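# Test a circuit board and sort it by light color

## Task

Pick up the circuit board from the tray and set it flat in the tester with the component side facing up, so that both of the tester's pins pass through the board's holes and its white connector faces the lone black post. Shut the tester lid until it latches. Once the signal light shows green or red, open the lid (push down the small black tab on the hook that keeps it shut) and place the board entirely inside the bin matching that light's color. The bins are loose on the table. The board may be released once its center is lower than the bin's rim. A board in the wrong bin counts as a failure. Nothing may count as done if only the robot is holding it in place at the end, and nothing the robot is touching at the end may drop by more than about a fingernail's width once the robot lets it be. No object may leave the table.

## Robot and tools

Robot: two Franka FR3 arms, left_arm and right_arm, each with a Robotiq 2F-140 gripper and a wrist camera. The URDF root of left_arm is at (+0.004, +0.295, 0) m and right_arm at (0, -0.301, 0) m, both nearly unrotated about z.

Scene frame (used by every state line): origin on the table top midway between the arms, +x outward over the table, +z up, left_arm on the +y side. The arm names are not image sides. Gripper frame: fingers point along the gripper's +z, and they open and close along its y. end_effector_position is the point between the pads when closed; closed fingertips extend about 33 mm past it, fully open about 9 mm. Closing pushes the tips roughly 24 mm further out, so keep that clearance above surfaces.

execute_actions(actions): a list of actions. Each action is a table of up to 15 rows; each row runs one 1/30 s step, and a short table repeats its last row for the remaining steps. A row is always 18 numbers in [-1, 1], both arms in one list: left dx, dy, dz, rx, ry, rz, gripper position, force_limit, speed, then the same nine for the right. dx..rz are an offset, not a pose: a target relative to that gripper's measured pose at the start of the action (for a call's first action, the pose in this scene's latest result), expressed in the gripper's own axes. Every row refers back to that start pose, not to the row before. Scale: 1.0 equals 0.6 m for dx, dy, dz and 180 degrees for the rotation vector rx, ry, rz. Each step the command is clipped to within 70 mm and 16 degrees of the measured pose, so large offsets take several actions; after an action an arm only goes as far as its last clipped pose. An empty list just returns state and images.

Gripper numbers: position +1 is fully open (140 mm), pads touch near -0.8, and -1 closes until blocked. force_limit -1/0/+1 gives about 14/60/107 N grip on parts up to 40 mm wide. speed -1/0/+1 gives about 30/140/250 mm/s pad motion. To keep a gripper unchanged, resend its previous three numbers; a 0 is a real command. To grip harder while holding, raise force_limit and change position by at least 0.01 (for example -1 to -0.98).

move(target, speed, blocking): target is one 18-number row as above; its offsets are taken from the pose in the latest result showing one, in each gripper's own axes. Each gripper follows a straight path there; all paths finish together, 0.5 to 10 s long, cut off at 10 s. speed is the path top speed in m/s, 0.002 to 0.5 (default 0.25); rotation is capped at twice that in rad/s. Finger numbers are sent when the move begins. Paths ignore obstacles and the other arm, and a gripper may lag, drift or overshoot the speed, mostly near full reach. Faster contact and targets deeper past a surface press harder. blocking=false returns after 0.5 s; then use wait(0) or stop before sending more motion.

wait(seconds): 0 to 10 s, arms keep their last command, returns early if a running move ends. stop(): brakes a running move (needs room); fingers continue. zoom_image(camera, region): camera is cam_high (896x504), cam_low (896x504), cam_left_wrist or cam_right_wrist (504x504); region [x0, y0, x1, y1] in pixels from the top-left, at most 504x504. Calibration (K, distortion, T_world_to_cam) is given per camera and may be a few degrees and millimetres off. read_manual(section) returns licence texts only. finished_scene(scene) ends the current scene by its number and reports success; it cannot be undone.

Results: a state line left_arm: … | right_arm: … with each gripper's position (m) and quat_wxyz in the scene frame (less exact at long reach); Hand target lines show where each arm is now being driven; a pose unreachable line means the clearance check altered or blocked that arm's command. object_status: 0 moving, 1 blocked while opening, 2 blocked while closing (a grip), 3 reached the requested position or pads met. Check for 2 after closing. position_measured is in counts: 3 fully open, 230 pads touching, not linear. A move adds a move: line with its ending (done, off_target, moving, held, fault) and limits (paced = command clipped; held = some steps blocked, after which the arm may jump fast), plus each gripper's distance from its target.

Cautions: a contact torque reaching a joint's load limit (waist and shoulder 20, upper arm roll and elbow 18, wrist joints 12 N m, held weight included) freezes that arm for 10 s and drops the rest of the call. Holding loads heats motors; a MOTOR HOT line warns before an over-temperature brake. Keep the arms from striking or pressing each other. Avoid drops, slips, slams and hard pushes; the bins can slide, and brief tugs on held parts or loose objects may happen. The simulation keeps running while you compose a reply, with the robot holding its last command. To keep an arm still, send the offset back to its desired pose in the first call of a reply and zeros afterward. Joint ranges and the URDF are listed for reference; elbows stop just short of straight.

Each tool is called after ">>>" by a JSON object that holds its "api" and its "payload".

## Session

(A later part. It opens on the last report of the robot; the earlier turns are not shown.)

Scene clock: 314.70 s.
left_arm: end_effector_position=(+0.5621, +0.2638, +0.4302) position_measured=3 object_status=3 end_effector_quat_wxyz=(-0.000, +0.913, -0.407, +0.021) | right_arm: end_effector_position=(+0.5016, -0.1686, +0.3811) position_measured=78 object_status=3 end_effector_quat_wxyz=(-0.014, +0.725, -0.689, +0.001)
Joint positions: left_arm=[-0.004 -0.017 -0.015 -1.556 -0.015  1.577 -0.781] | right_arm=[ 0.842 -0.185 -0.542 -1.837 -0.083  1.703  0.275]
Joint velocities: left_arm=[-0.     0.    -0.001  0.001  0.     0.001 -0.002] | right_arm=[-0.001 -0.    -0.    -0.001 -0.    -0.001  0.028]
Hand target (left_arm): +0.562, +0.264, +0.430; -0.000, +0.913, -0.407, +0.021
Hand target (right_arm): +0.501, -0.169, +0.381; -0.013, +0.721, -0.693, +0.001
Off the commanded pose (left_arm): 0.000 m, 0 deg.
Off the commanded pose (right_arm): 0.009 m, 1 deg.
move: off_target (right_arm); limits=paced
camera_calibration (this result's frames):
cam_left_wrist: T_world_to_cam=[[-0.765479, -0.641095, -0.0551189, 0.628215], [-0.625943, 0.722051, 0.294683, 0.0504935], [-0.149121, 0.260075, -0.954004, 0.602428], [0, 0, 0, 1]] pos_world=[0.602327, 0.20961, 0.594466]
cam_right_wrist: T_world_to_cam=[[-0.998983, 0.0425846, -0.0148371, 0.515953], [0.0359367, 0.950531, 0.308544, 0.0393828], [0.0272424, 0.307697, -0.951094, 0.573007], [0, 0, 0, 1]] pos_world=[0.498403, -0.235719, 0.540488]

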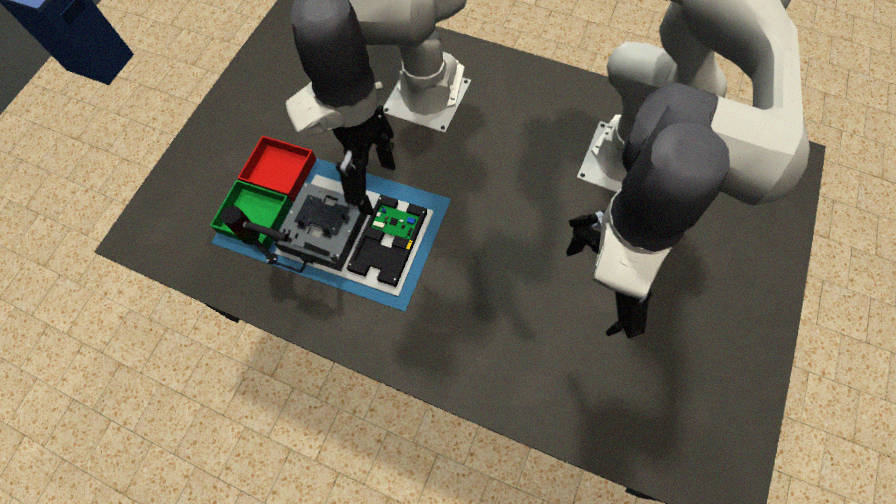

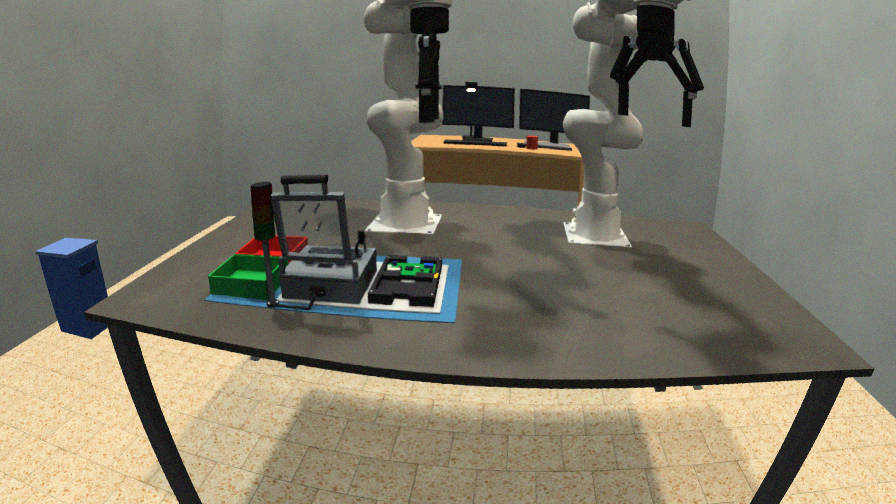

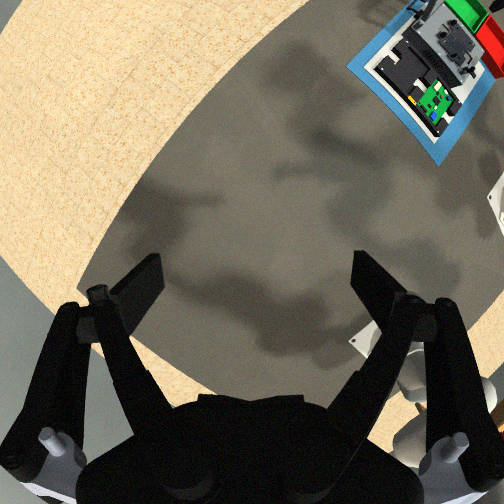

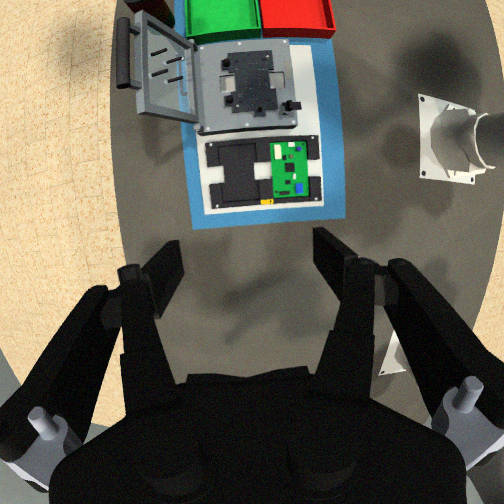

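>>> {"api": "move", "payload": {"target": [0,0,0,0,0,0,1,0,0, -0.015,-0.075,0.035,0,0,0,0.4,0,0], "speed": 0.3}}

>>> {"api": "move", "payload": {"target": [0,0,0,0,0,0,1,0,0, 0,0,0,0,0,-0.5,0.4,0,0], "speed": 0.45}}

Scene clock: 322.57 s.
left_arm: end_effector_position=(+0.5621, +0.2638, +0.4302) position_measured=3 object_status=3 end_effector_quat_wxyz=(-0.000, +0.913, -0.407, +0.021) | right_arm: end_effector_position=(+0.5444, -0.1574, +0.3622) position_measured=78 object_status=3 end_effector_quat_wxyz=(-0.012, +0.721, -0.693, +0.001)
Joint positions: left_arm=[-0.004 -0.017 -0.015 -1.556 -0.015  1.577 -0.781] | right_arm=[ 0.834 -0.021 -0.582 -1.728 -0.002  1.731  0.22 ]
Joint velocities: left_arm=[-0.     0.    -0.001  0.     0.001 -0.001  0.002] | right_arm=[-0.     0.001 -0.     0.002  0.006  0.001 -0.03 ]
Hand target (left_arm): +0.562, +0.264, +0.430; -0.000, +0.913, -0.407, +0.021
Hand target (right_arm): +0.546, -0.158, +0.363; -0.014, +0.724, -0.689, +0.002
Off the commanded pose (left_arm): 0.000 m, 0 deg.
Off the commanded pose (right_arm): 0.002 m, 1 deg.
move: done
camera_calibration (this result's frames):
cam_left_wrist: T_world_to_cam=[[-0.76548, -0.641095, -0.0551188, 0.628215], [-0.625942, 0.722051, 0.294683, 0.0504934], [-0.149121, 0.260075, -0.954004, 0.602428], [0, 0, 0, 1]] pos_world=[0.602327, 0.20961, 0.594466]
cam_right_wrist: T_world_to_cam=[[-0.998523, 0.0528611, -0.0125866, 0.55858], [0.046529, 0.951399, 0.304427, 0.0289022], [0.0280672, 0.303392, -0.952452, 0.549769], [0, 0, 0, 1]] pos_world=[0.540979, -0.22382, 0.521861]

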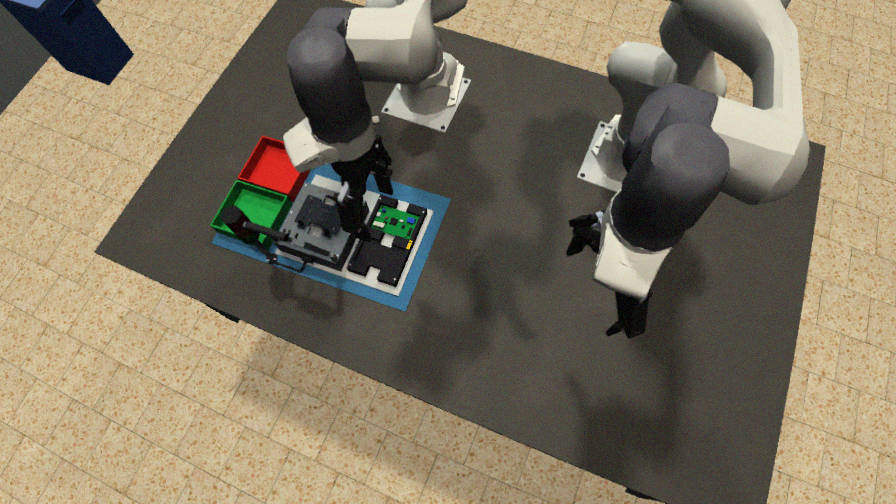

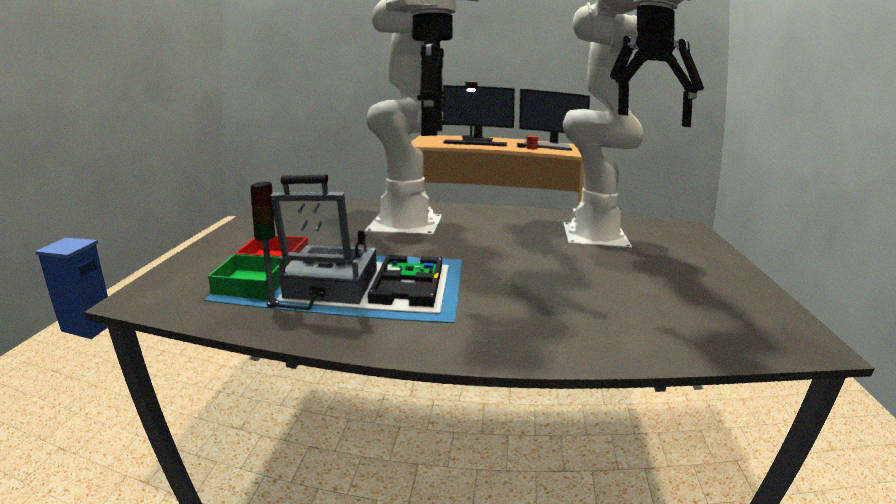

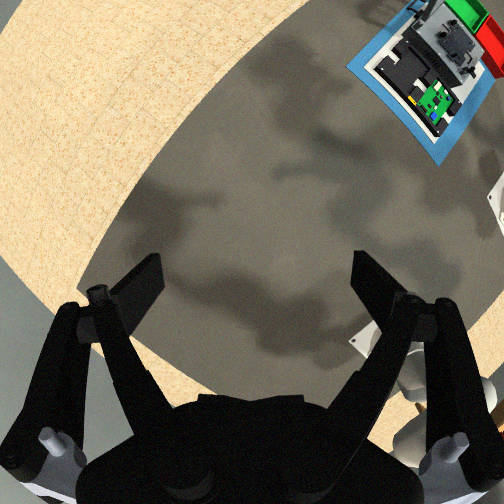

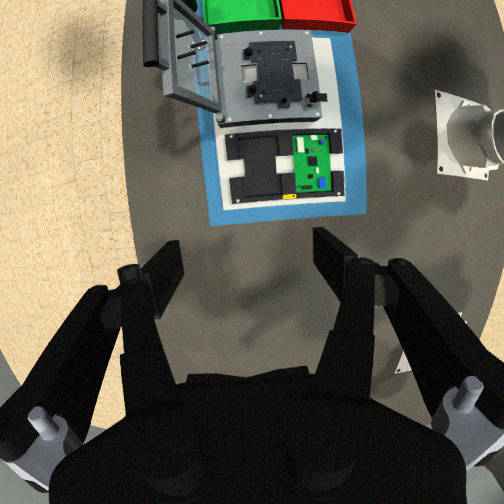

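Scene clock: 325.67 s.
left_arm: end_effector_position=(+0.5621, +0.2638, +0.4302) position_measured=3 object_status=3 end_effector_quat_wxyz=(-0.000, +0.913, -0.407, +0.021) | right_arm: end_effector_position=(+0.5450, -0.1560, +0.3626) position_measured=78 object_status=3 end_effector_quat_wxyz=(-0.007, +1.000, +0.015, +0.011)
Joint positions: left_arm=[-0.004 -0.017 -0.015 -1.556 -0.015  1.577 -0.781] | right_arm=[ 0.862 -0.023 -0.606 -1.729 -0.004  1.736 -1.337]
Joint velocities: left_arm=[ 0.001 -0.001 -0.    -0.001  0.    -0.     0.   ] | right_arm=[ 0.001  0.     0.001  0.002  0.001 -0.003 -0.031]
Hand target (left_arm): +0.562, +0.264, +0.430; -0.000, +0.913, -0.407, +0.021
Hand target (right_arm): +0.544, -0.157, +0.362; -0.007, +1.000, +0.020, +0.009
Off the commanded pose (left_arm): 0.000 m, 0 deg.
Off the commanded pose (right_arm): 0.002 m, 1 deg.
move: done; limits=paced
camera_calibration (this result's frames):
cam_left_wrist: T_world_to_cam=[[-0.76548, -0.641095, -0.0551188, 0.628215], [-0.625942, 0.722051, 0.294683, 0.0504933], [-0.149121, 0.260075, -0.954004, 0.602428], [0, 0, 0, 1]] pos_world=[0.602327, 0.20961, 0.594466]
cam_right_wrist: T_world_to_cam=[[-0.0622869, -0.997988, -0.0118849, -0.115362], [-0.961443, 0.0568018, 0.269073, 0.45], [-0.267856, 0.0281863, -0.963047, 0.671813], [0, 0, 0, 1]] pos_world=[0.605413, -0.159627, 0.524533]

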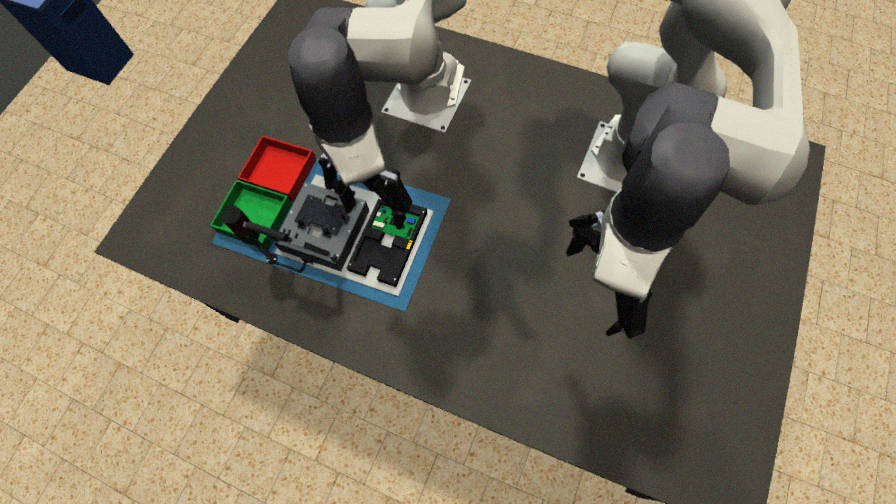

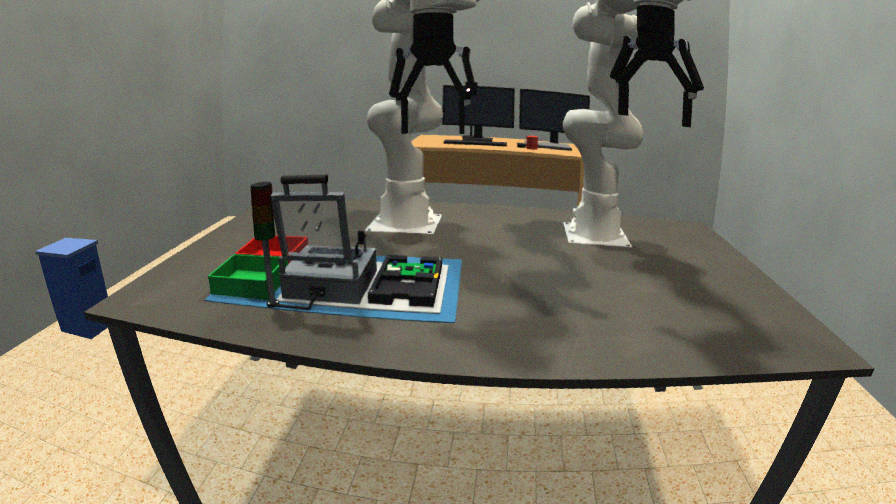

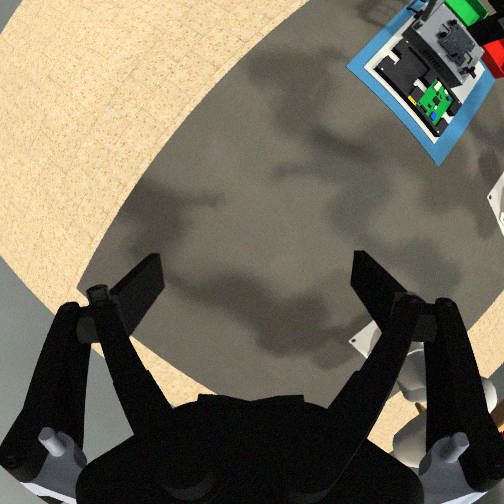

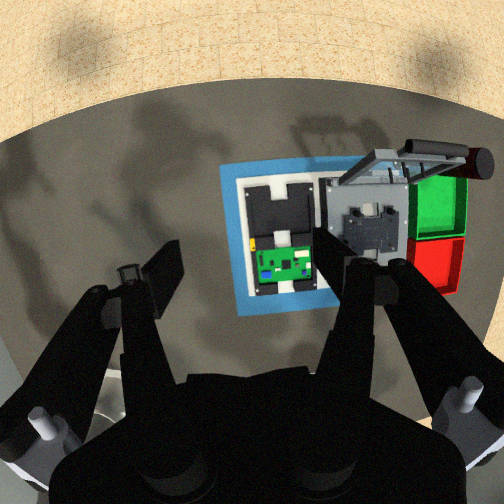

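>>> {"api": "move", "payload": {"target": [0,0,0,0,0,0,1,0,0, 0,0,0,0,0,-0.5,0.4,0,0], "speed": 0.45}}

Scene clock: 333.57 s.
left_arm: end_effector_position=(+0.5621, +0.2638, +0.4302) position_measured=3 object_status=3 end_effector_quat_wxyz=(-0.000, +0.913, -0.407, +0.021) | right_arm: end_effector_position=(+0.5455, -0.1546, +0.3629) position_measured=78 object_status=3 end_effector_quat_wxyz=(+0.004, +0.699, +0.715, +0.015)
Joint positions: left_arm=[-0.004 -0.017 -0.015 -1.556 -0.015  1.577 -0.781] | right_arm=[ 0.895 -0.025 -0.636 -1.731 -0.007  1.74  -2.895]
Joint velocities: left_arm=[ 0.    -0.001 -0.    -0.001  0.     0.001 -0.001] | right_arm=[ 0.001  0.002  0.001  0.002  0.001 -0.002 -0.028]
Hand target (left_arm): +0.562, +0.264, +0.430; -0.000, +0.913, -0.407, +0.021
Hand target (right_arm): +0.545, -0.156, +0.362; +0.003, +0.696, +0.718, +0.013
Off the commanded pose (left_arm): 0.000 m, 0 deg.
Off the commanded pose (right_arm): 0.002 m, 1 deg.
move: done; limits=paced
camera_calibration (this result's frames):
cam_left_wrist: T_world_to_cam=[[-0.765479, -0.641095, -0.0551188, 0.628215], [-0.625943, 0.722051, 0.294683, 0.0504934], [-0.149121, 0.260075, -0.954004, 0.602428], [0, 0, 0, 1]] pos_world=[0.602327, 0.209611, 0.594466]
cam_right_wrist: T_world_to_cam=[[0.996968, -0.0720008, 0.0295109, -0.563634], [-0.0773304, -0.958972, 0.272751, -0.190284], [0.00866181, -0.274206, -0.961632, 0.474101], [0, 0, 0, 1]] pos_world=[0.543103, -0.0930584, 0.524444]

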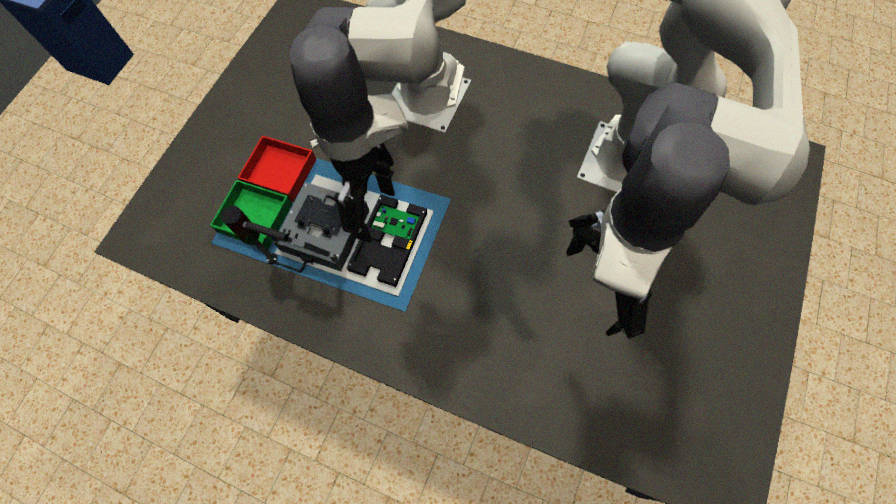

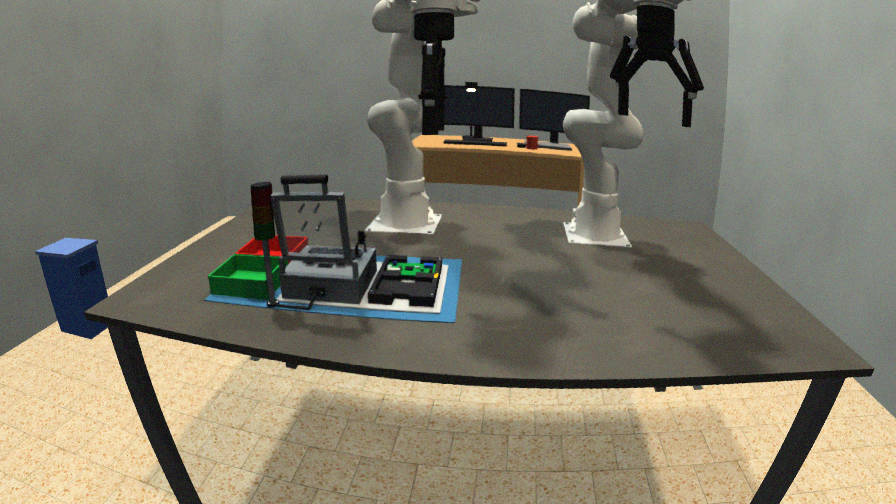

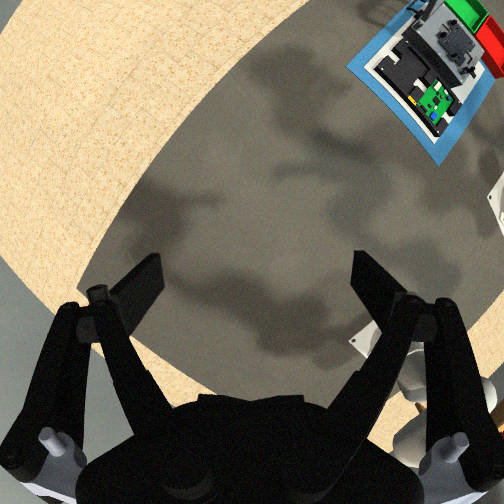

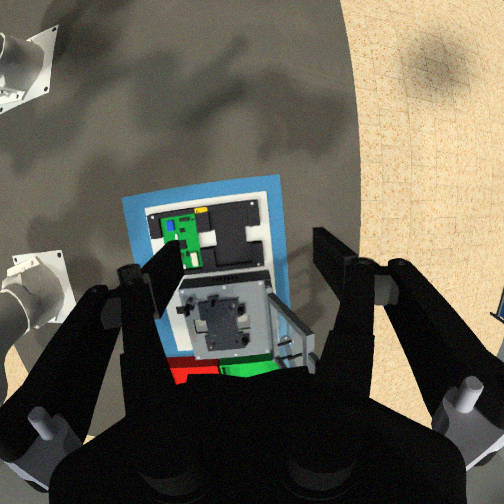

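>>> {"api": "move", "payload": {"target": [0,0,0,0,0,0,1,0,0, -0.133,-0.226,0.263,0.0086,-0.0049,0,0.4,0,0], "speed": 0.3}}

Scene clock: 347.30 s.
left_arm: end_effector_position=(+0.5621, +0.2638, +0.4302) position_measured=3 object_status=3 end_effector_quat_wxyz=(-0.000, +0.913, -0.407, +0.021) | right_arm: end_effector_position=(+0.4109, -0.2271, +0.1975) position_measured=78 object_status=3 end_effector_quat_wxyz=(-0.006, +0.693, +0.720, -0.001)
Joint positions: left_arm=[-0.004 -0.017 -0.015 -1.556 -0.015  1.577 -0.781] | right_arm=[ 0.776 -0.431 -0.581 -2.503 -0.261  2.113 -2.794]
Joint velocities: left_arm=[ 0.001 -0.001  0.001 -0.001  0.    -0.001 -0.003] | right_arm=[-0.003 -0.001  0.001 -0.002  0.001  0.012  0.012]
Hand target (left_arm): +0.562, +0.264, +0.430; -0.000, +0.913, -0.407, +0.021
Hand target (right_arm): +0.412, -0.227, +0.198; -0.004, +0.696, +0.718, +0.001
Off the commanded pose (left_arm): 0.000 m, 0 deg.
Off the commanded pose (right_arm): 0.010 m, 1 deg.
move: off_target (right_arm)
camera_calibration (this result's frames):
cam_left_wrist: T_world_to_cam=[[-0.765479, -0.641095, -0.0551188, 0.628215], [-0.625943, 0.722051, 0.294683, 0.0504934], [-0.149121, 0.260075, -0.954004, 0.602428], [0, 0, 0, 1]] pos_world=[0.602327, 0.20961, 0.594466]
cam_right_wrist: T_world_to_cam=[[0.998467, -0.0551009, -0.00516769, -0.419718], [-0.0513778, -0.957591, 0.283512, -0.237573], [-0.0205703, -0.282812, -0.958955, 0.305894], [0, 0, 0, 1]] pos_world=[0.413161, -0.164115, 0.358524]

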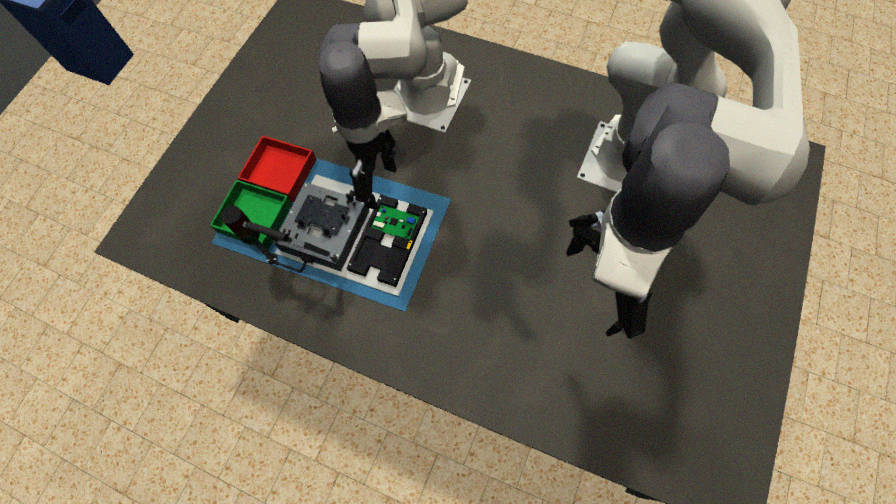

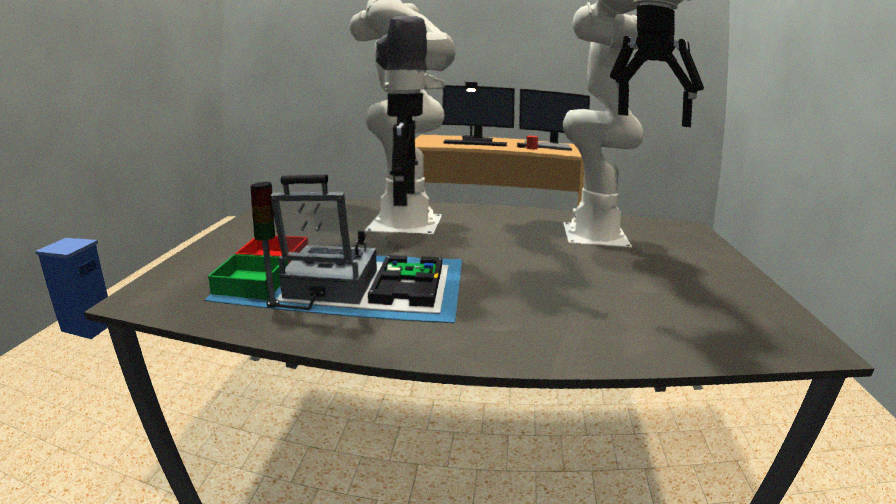

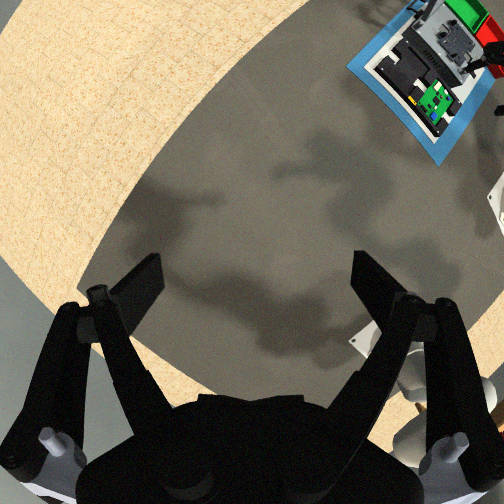

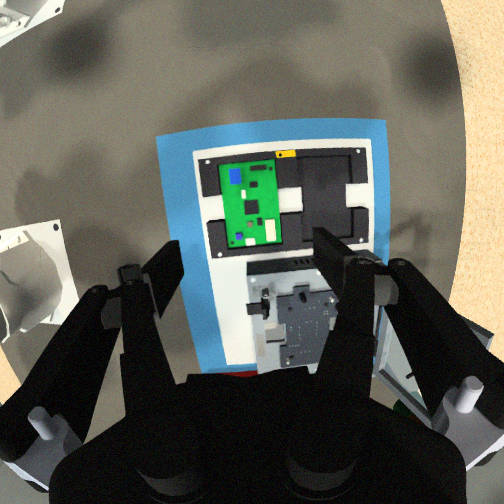

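>>> {"api": "zoom_image", "payload": {"camera": "cam_right_wrist", "region": [180, 130, 330, 280]}}

Region (180, 130, 330, 280) of cam_right_wrist's 504x504 image, scaled by 3.360, with more detail than that image has.

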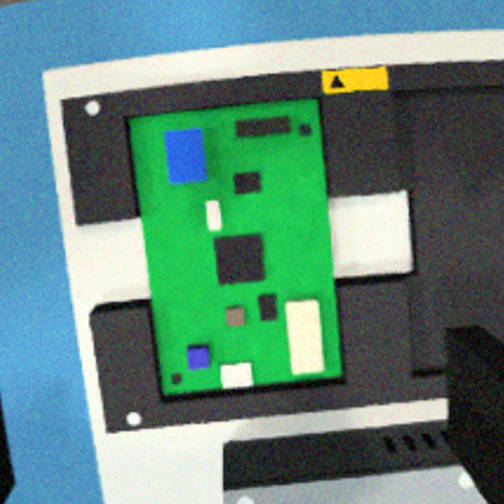

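>>> {"api": "move", "payload": {"target": [0,0,0,0,0,0,1,0,0, 0.0152,0.011,0.179,0,0,-0.0033,0.4,0,0], "speed": 0.15}}

Scene clock: 423.07 s.
left_arm: end_effector_position=(+0.5621, +0.2638, +0.4302) position_measured=3 object_status=3 end_effector_quat_wxyz=(-0.000, +0.913, -0.407, +0.021) | right_arm: end_effector_position=(+0.4133, -0.2172, +0.0914) position_measured=78 object_status=3 end_effector_quat_wxyz=(-0.007, +0.692, +0.722, -0.003)
Joint positions: left_arm=[-0.004 -0.017 -0.015 -1.556 -0.015  1.577 -0.781] | right_arm=[ 0.849 -0.196 -0.678 -2.614 -0.179  2.439 -2.855]
Joint velocities: left_arm=[-0.001 -0.001  0.     0.     0.001  0.     0.   ] | right_arm=[ 0.003  0.001 -0.003  0.001  0.003  0.012 -0.021]
Hand target (left_arm): +0.562, +0.264, +0.430; -0.000, +0.913, -0.407, +0.021
Hand target (right_arm): +0.415, -0.216, +0.092; -0.006, +0.689, +0.724, -0.001
Off the commanded pose (left_arm): 0.000 m, 0 deg.
Off the commanded pose (right_arm): 0.003 m, 1 deg.
move: done
camera_calibration (this result's frames):
cam_left_wrist: T_world_to_cam=[[-0.765479, -0.641095, -0.0551188, 0.628215], [-0.625943, 0.722051, 0.294683, 0.0504933], [-0.149121, 0.260075, -0.954004, 0.602428], [0, 0, 0, 1]] pos_world=[0.602327, 0.20961, 0.594466]
cam_right_wrist: T_world_to_cam=[[0.998609, -0.051777, -0.00997668, -0.421022], [-0.0467785, -0.957224, 0.28554, -0.199901], [-0.0243344, -0.284677, -0.958315, 0.20808], [0, 0, 0, 1]] pos_world=[0.416149, -0.153914, 0.252286]

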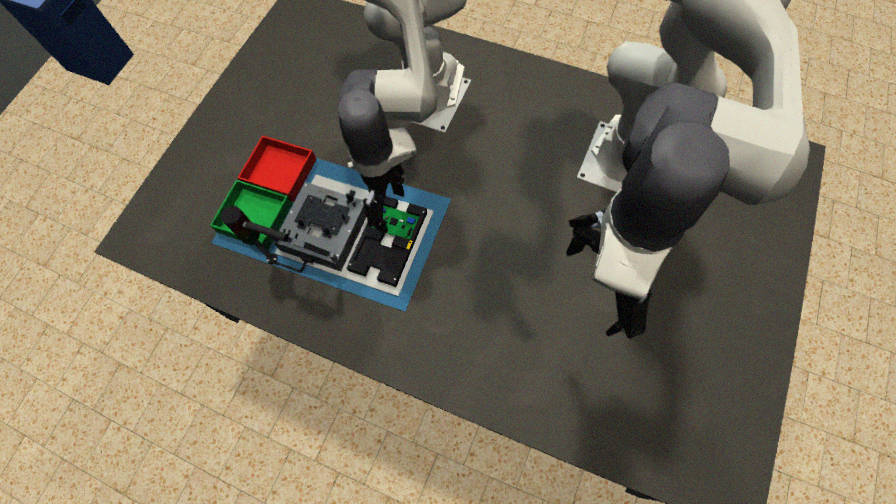

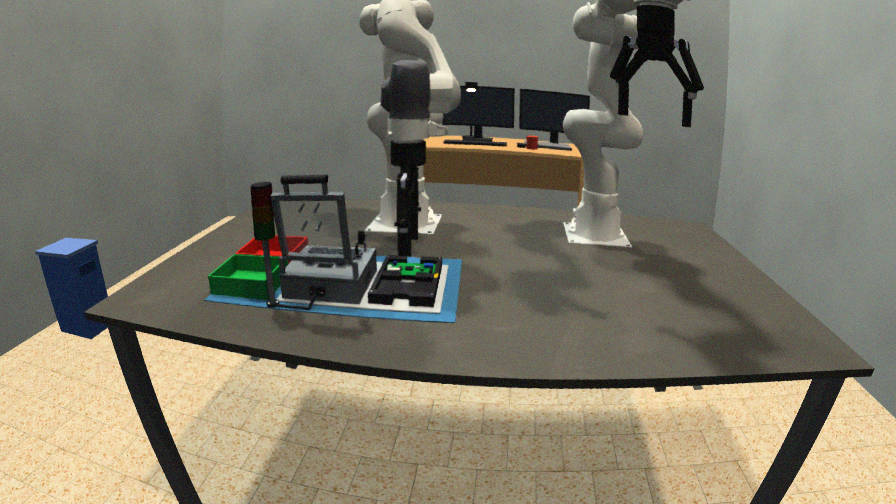

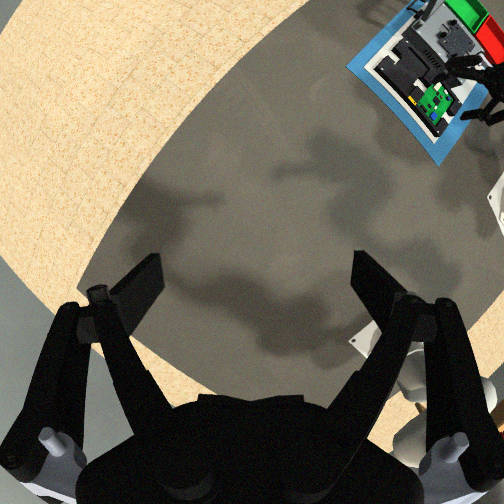

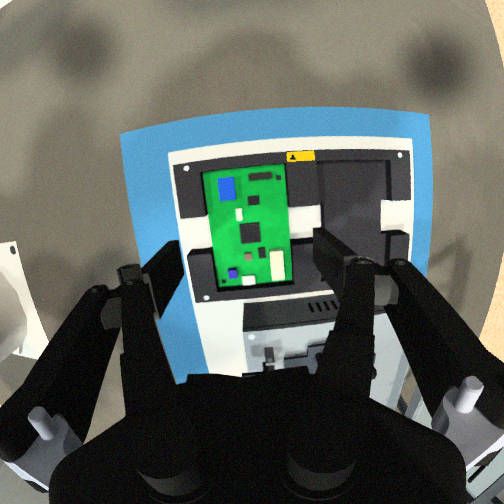

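>>> {"api": "zoom_image", "payload": {"camera": "cam_right_wrist", "region": [150, 140, 350, 310]}}

>>> {"api": "zoom_image", "payload": {"camera": "cam_low", "region": [340, 200, 480, 320]}}

Region (150, 140, 350, 310) of cam_right_wrist's 504x504 image, scaled by 2.520, with more detail than that image has; it fills the top 428 rows of this view, and the rest is white.

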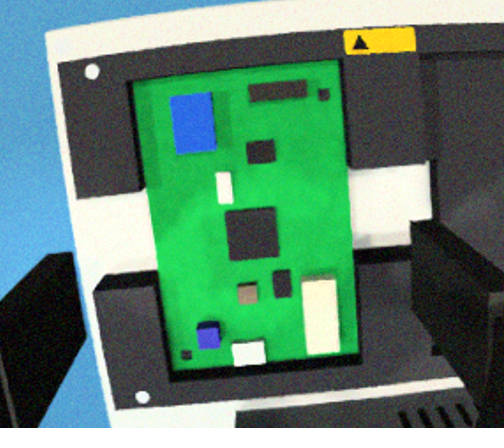

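Region (340, 200, 480, 320) of cam_low's 896x504 image, scaled by 3.600, with more detail than that image has; it fills the top 432 rows of this view, and the rest is white.

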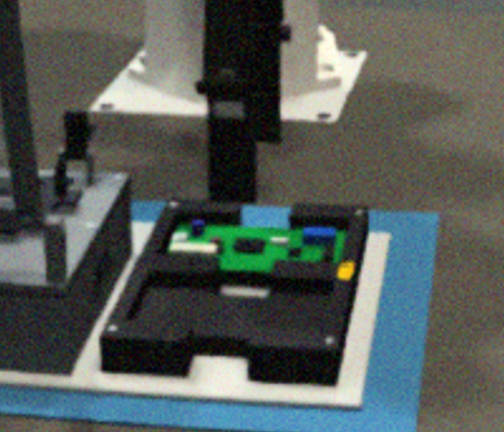

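>>> {"api": "move", "payload": {"target": [0,0,0,0,0,0,1,0,0, 0.014,0.0058,0.049,-0.0045,-0.0019,0,0.27,0,0], "speed": 0.06}}

>>> {"api": "zoom_image", "payload": {"camera": "cam_right_wrist", "region": [130, 140, 370, 340]}}

>>> {"api": "zoom_image", "payload": {"camera": "cam_low", "region": [340, 200, 480, 320]}}

Scene clock: 499.77 s.
left_arm: end_effector_position=(+0.5621, +0.2638, +0.4302) position_measured=3 object_status=3 end_effector_quat_wxyz=(-0.000, +0.913, -0.407, +0.021) | right_arm: end_effector_position=(+0.4152, -0.2093, +0.0630) position_measured=95 object_status=3 end_effector_quat_wxyz=(-0.000, +0.694, +0.720, -0.002)
Joint positions: left_arm=[-0.004 -0.017 -0.015 -1.556 -0.015  1.577 -0.781] | right_arm=[ 0.874 -0.105 -0.678 -2.632 -0.121  2.543 -2.871]
Joint velocities: left_arm=[-0.001 -0.001 -0.001 -0.001 -0.    -0.    -0.   ] | right_arm=[-0.001  0.002  0.     0.001  0.005  0.01  -0.009]
Hand target (left_arm): +0.562, +0.264, +0.430; -0.000, +0.913, -0.407, +0.021
Hand target (right_arm): +0.416, -0.209, +0.063; +0.001, +0.692, +0.722, -0.000
Off the commanded pose (left_arm): 0.000 m, 0 deg.
Off the commanded pose (right_arm): 0.002 m, 0 deg.
move: done
camera_calibration (this result's frames):
cam_left_wrist: T_world_to_cam=[[-0.765479, -0.641095, -0.055119, 0.628215], [-0.625943, 0.722051, 0.294683, 0.0504936], [-0.149121, 0.260075, -0.954004, 0.602429], [0, 0, 0, 1]] pos_world=[0.602327, 0.209611, 0.594466]
cam_right_wrist: T_world_to_cam=[[0.998395, -0.0566108, 0.00159923, -0.424422], [-0.0546038, -0.954738, 0.292392, -0.180845], [-0.0150257, -0.29201, -0.956297, 0.1776], [0, 0, 0, 1]] pos_world=[0.416535, -0.144825, 0.223395]

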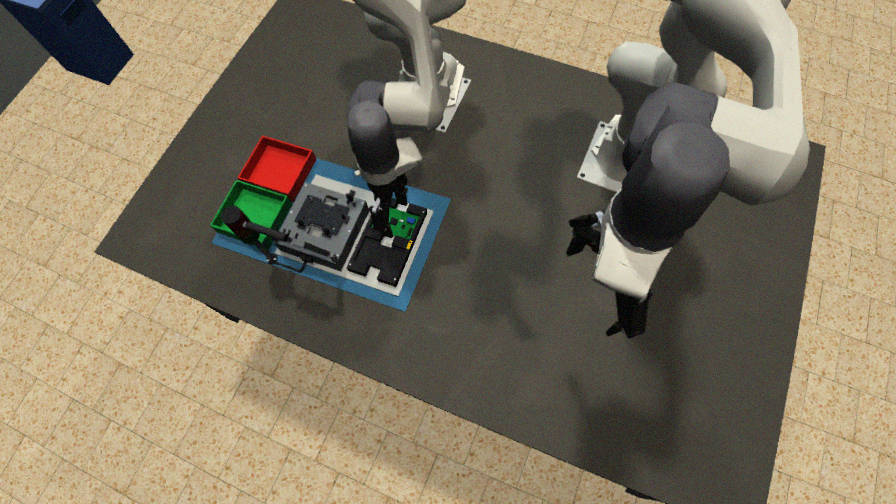

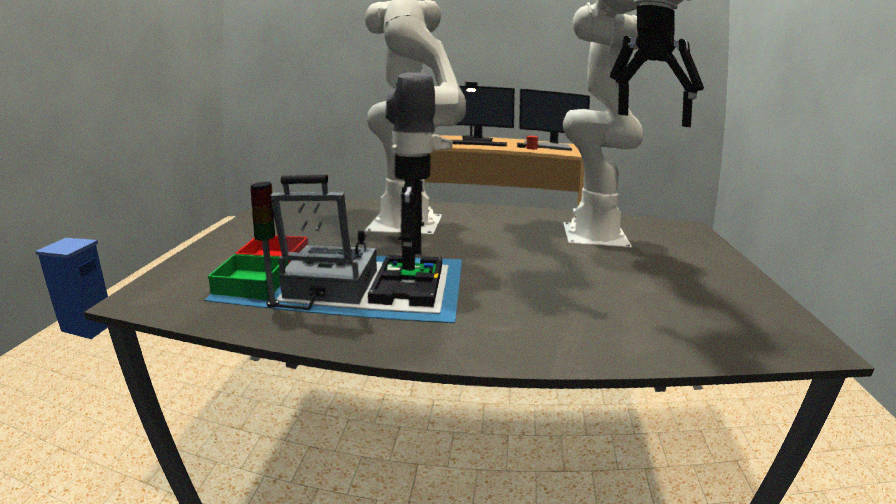

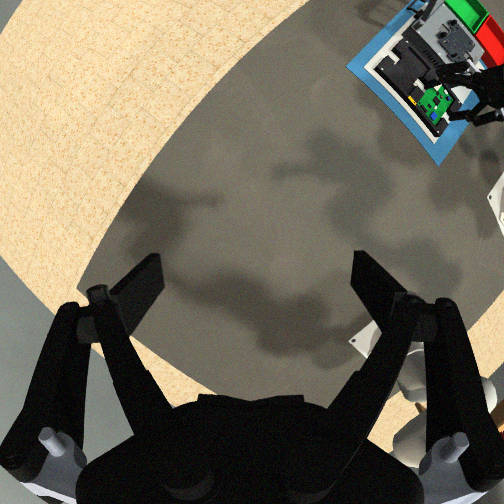

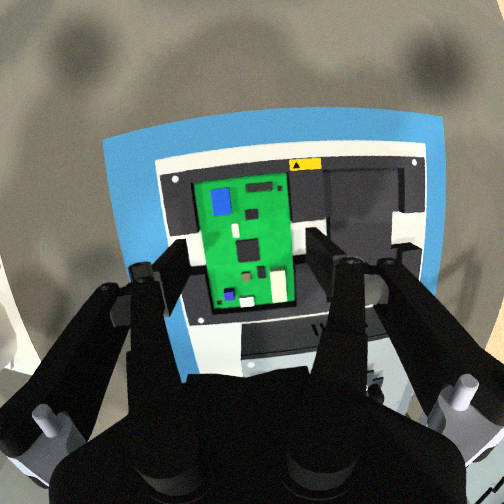

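Region (130, 140, 370, 340) of cam_right_wrist's 504x504 image, scaled by 2.100, with more detail than that image has.

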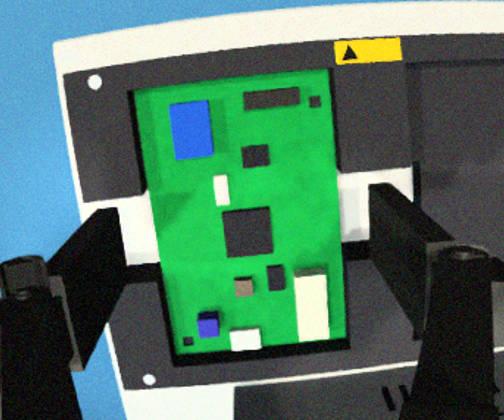

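Region (340, 200, 480, 320) of cam_low's 896x504 image, scaled by 3.600, with more detail than that image has; it fills the top 432 rows of this view, and the rest is white.

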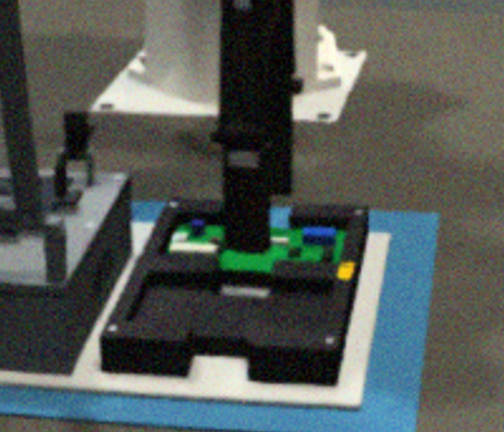

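>>> {"api": "move", "payload": {"target": [0,0,0,0,0,0,1,0,0, 0.001,0.001,0.035,0,0,0,0.27,0,0], "speed": 0.03}}

>>> {"api": "zoom_image", "payload": {"camera": "cam_low", "region": [340, 200, 480, 320]}}

>>> {"api": "zoom_image", "payload": {"camera": "cam_right_wrist", "region": [130, 140, 370, 340]}}

Scene clock: 511.63 s.
left_arm: end_effector_position=(+0.5621, +0.2638, +0.4302) position_measured=3 object_status=3 end_effector_quat_wxyz=(-0.000, +0.913, -0.407, +0.021) | right_arm: end_effector_position=(+0.4146, -0.2101, +0.0428) position_measured=95 object_status=3 end_effector_quat_wxyz=(-0.000, +0.698, +0.716, -0.005)
Joint positions: left_arm=[-0.004 -0.017 -0.015 -1.556 -0.015  1.577 -0.781] | right_arm=[ 0.881 -0.036 -0.678 -2.638 -0.052  2.601 -2.909]
Joint velocities: left_arm=[-0.001 -0.001  0.     0.    -0.001 -0.001 -0.002] | right_arm=[ 0.     0.002 -0.001  0.001  0.019  0.021 -0.03 ]
Hand target (left_arm): +0.562, +0.264, +0.430; -0.000, +0.913, -0.407, +0.021
Hand target (right_arm): +0.416, -0.209, +0.043; +0.000, +0.694, +0.720, -0.002
Off the commanded pose (left_arm): 0.000 m, 0 deg.
Off the commanded pose (right_arm): 0.002 m, 1 deg.
move: done
camera_calibration (this result's frames):
cam_left_wrist: T_world_to_cam=[[-0.765479, -0.641095, -0.055119, 0.628215], [-0.625943, 0.722051, 0.294683, 0.0504934], [-0.149121, 0.260075, -0.954004, 0.602428], [0, 0, 0, 1]] pos_world=[0.602327, 0.209611, 0.594466]
cam_right_wrist: T_world_to_cam=[[0.997654, -0.068417, -0.00229546, -0.425878], [-0.0646821, -0.953111, 0.295628, -0.171387], [-0.0224139, -0.294786, -0.9553, 0.160477], [0, 0, 0, 1]] pos_world=[0.417391, -0.145182, 0.202993]

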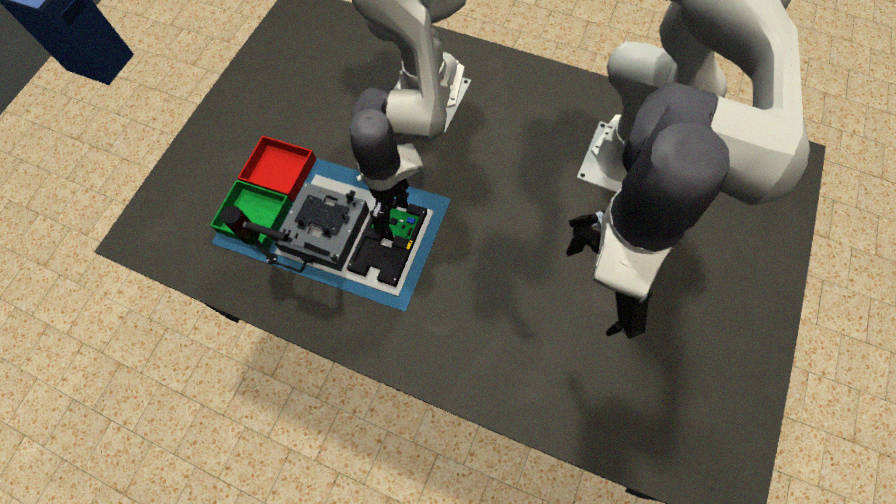

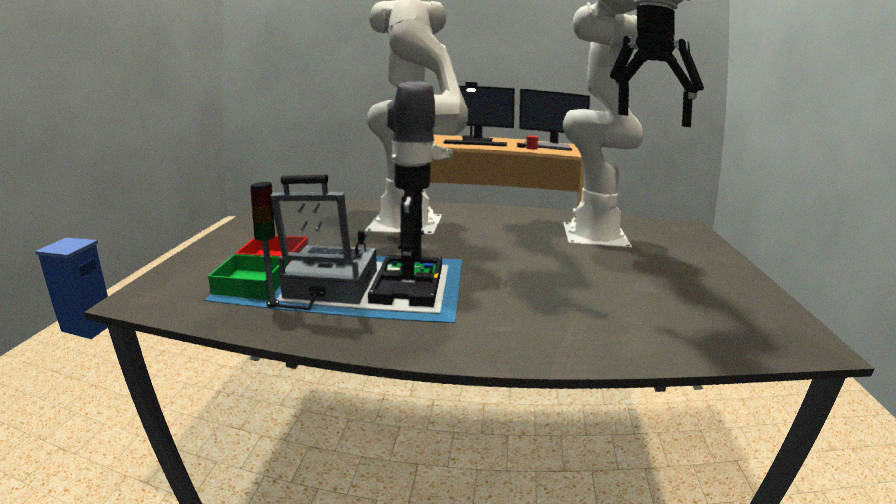

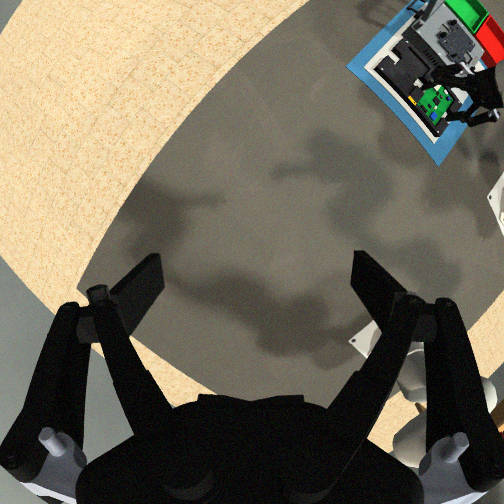

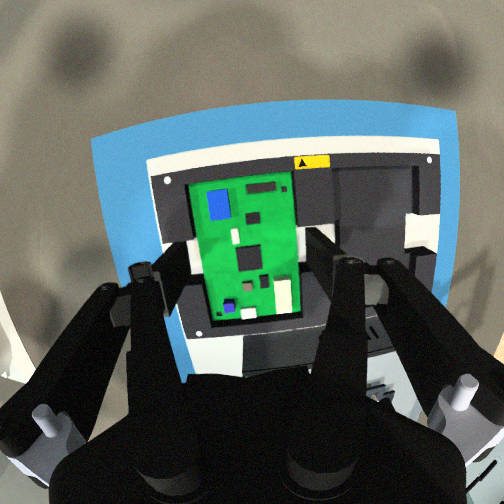

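Region (340, 200, 480, 320) of cam_low's 896x504 image, scaled by 3.600, with more detail than that image has; it fills the top 432 rows of this view, and the rest is white.

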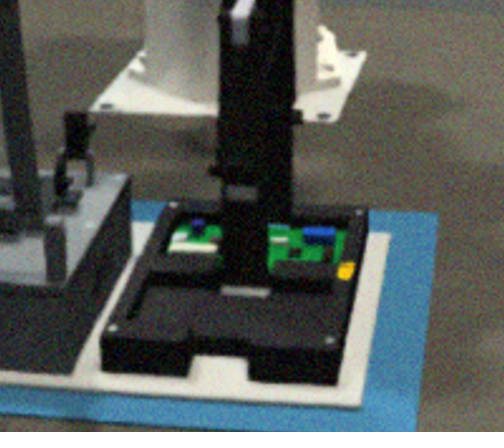

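Region (130, 140, 370, 340) of cam_right_wrist's 504x504 image, scaled by 2.100, with more detail than that image has.

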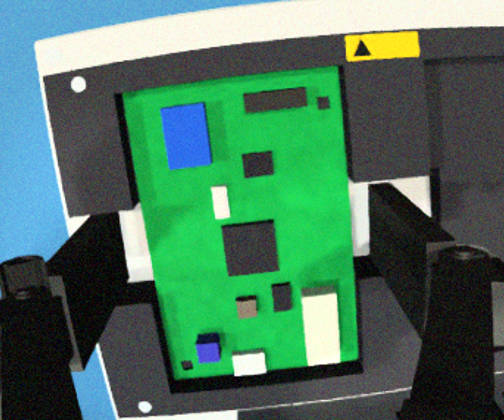

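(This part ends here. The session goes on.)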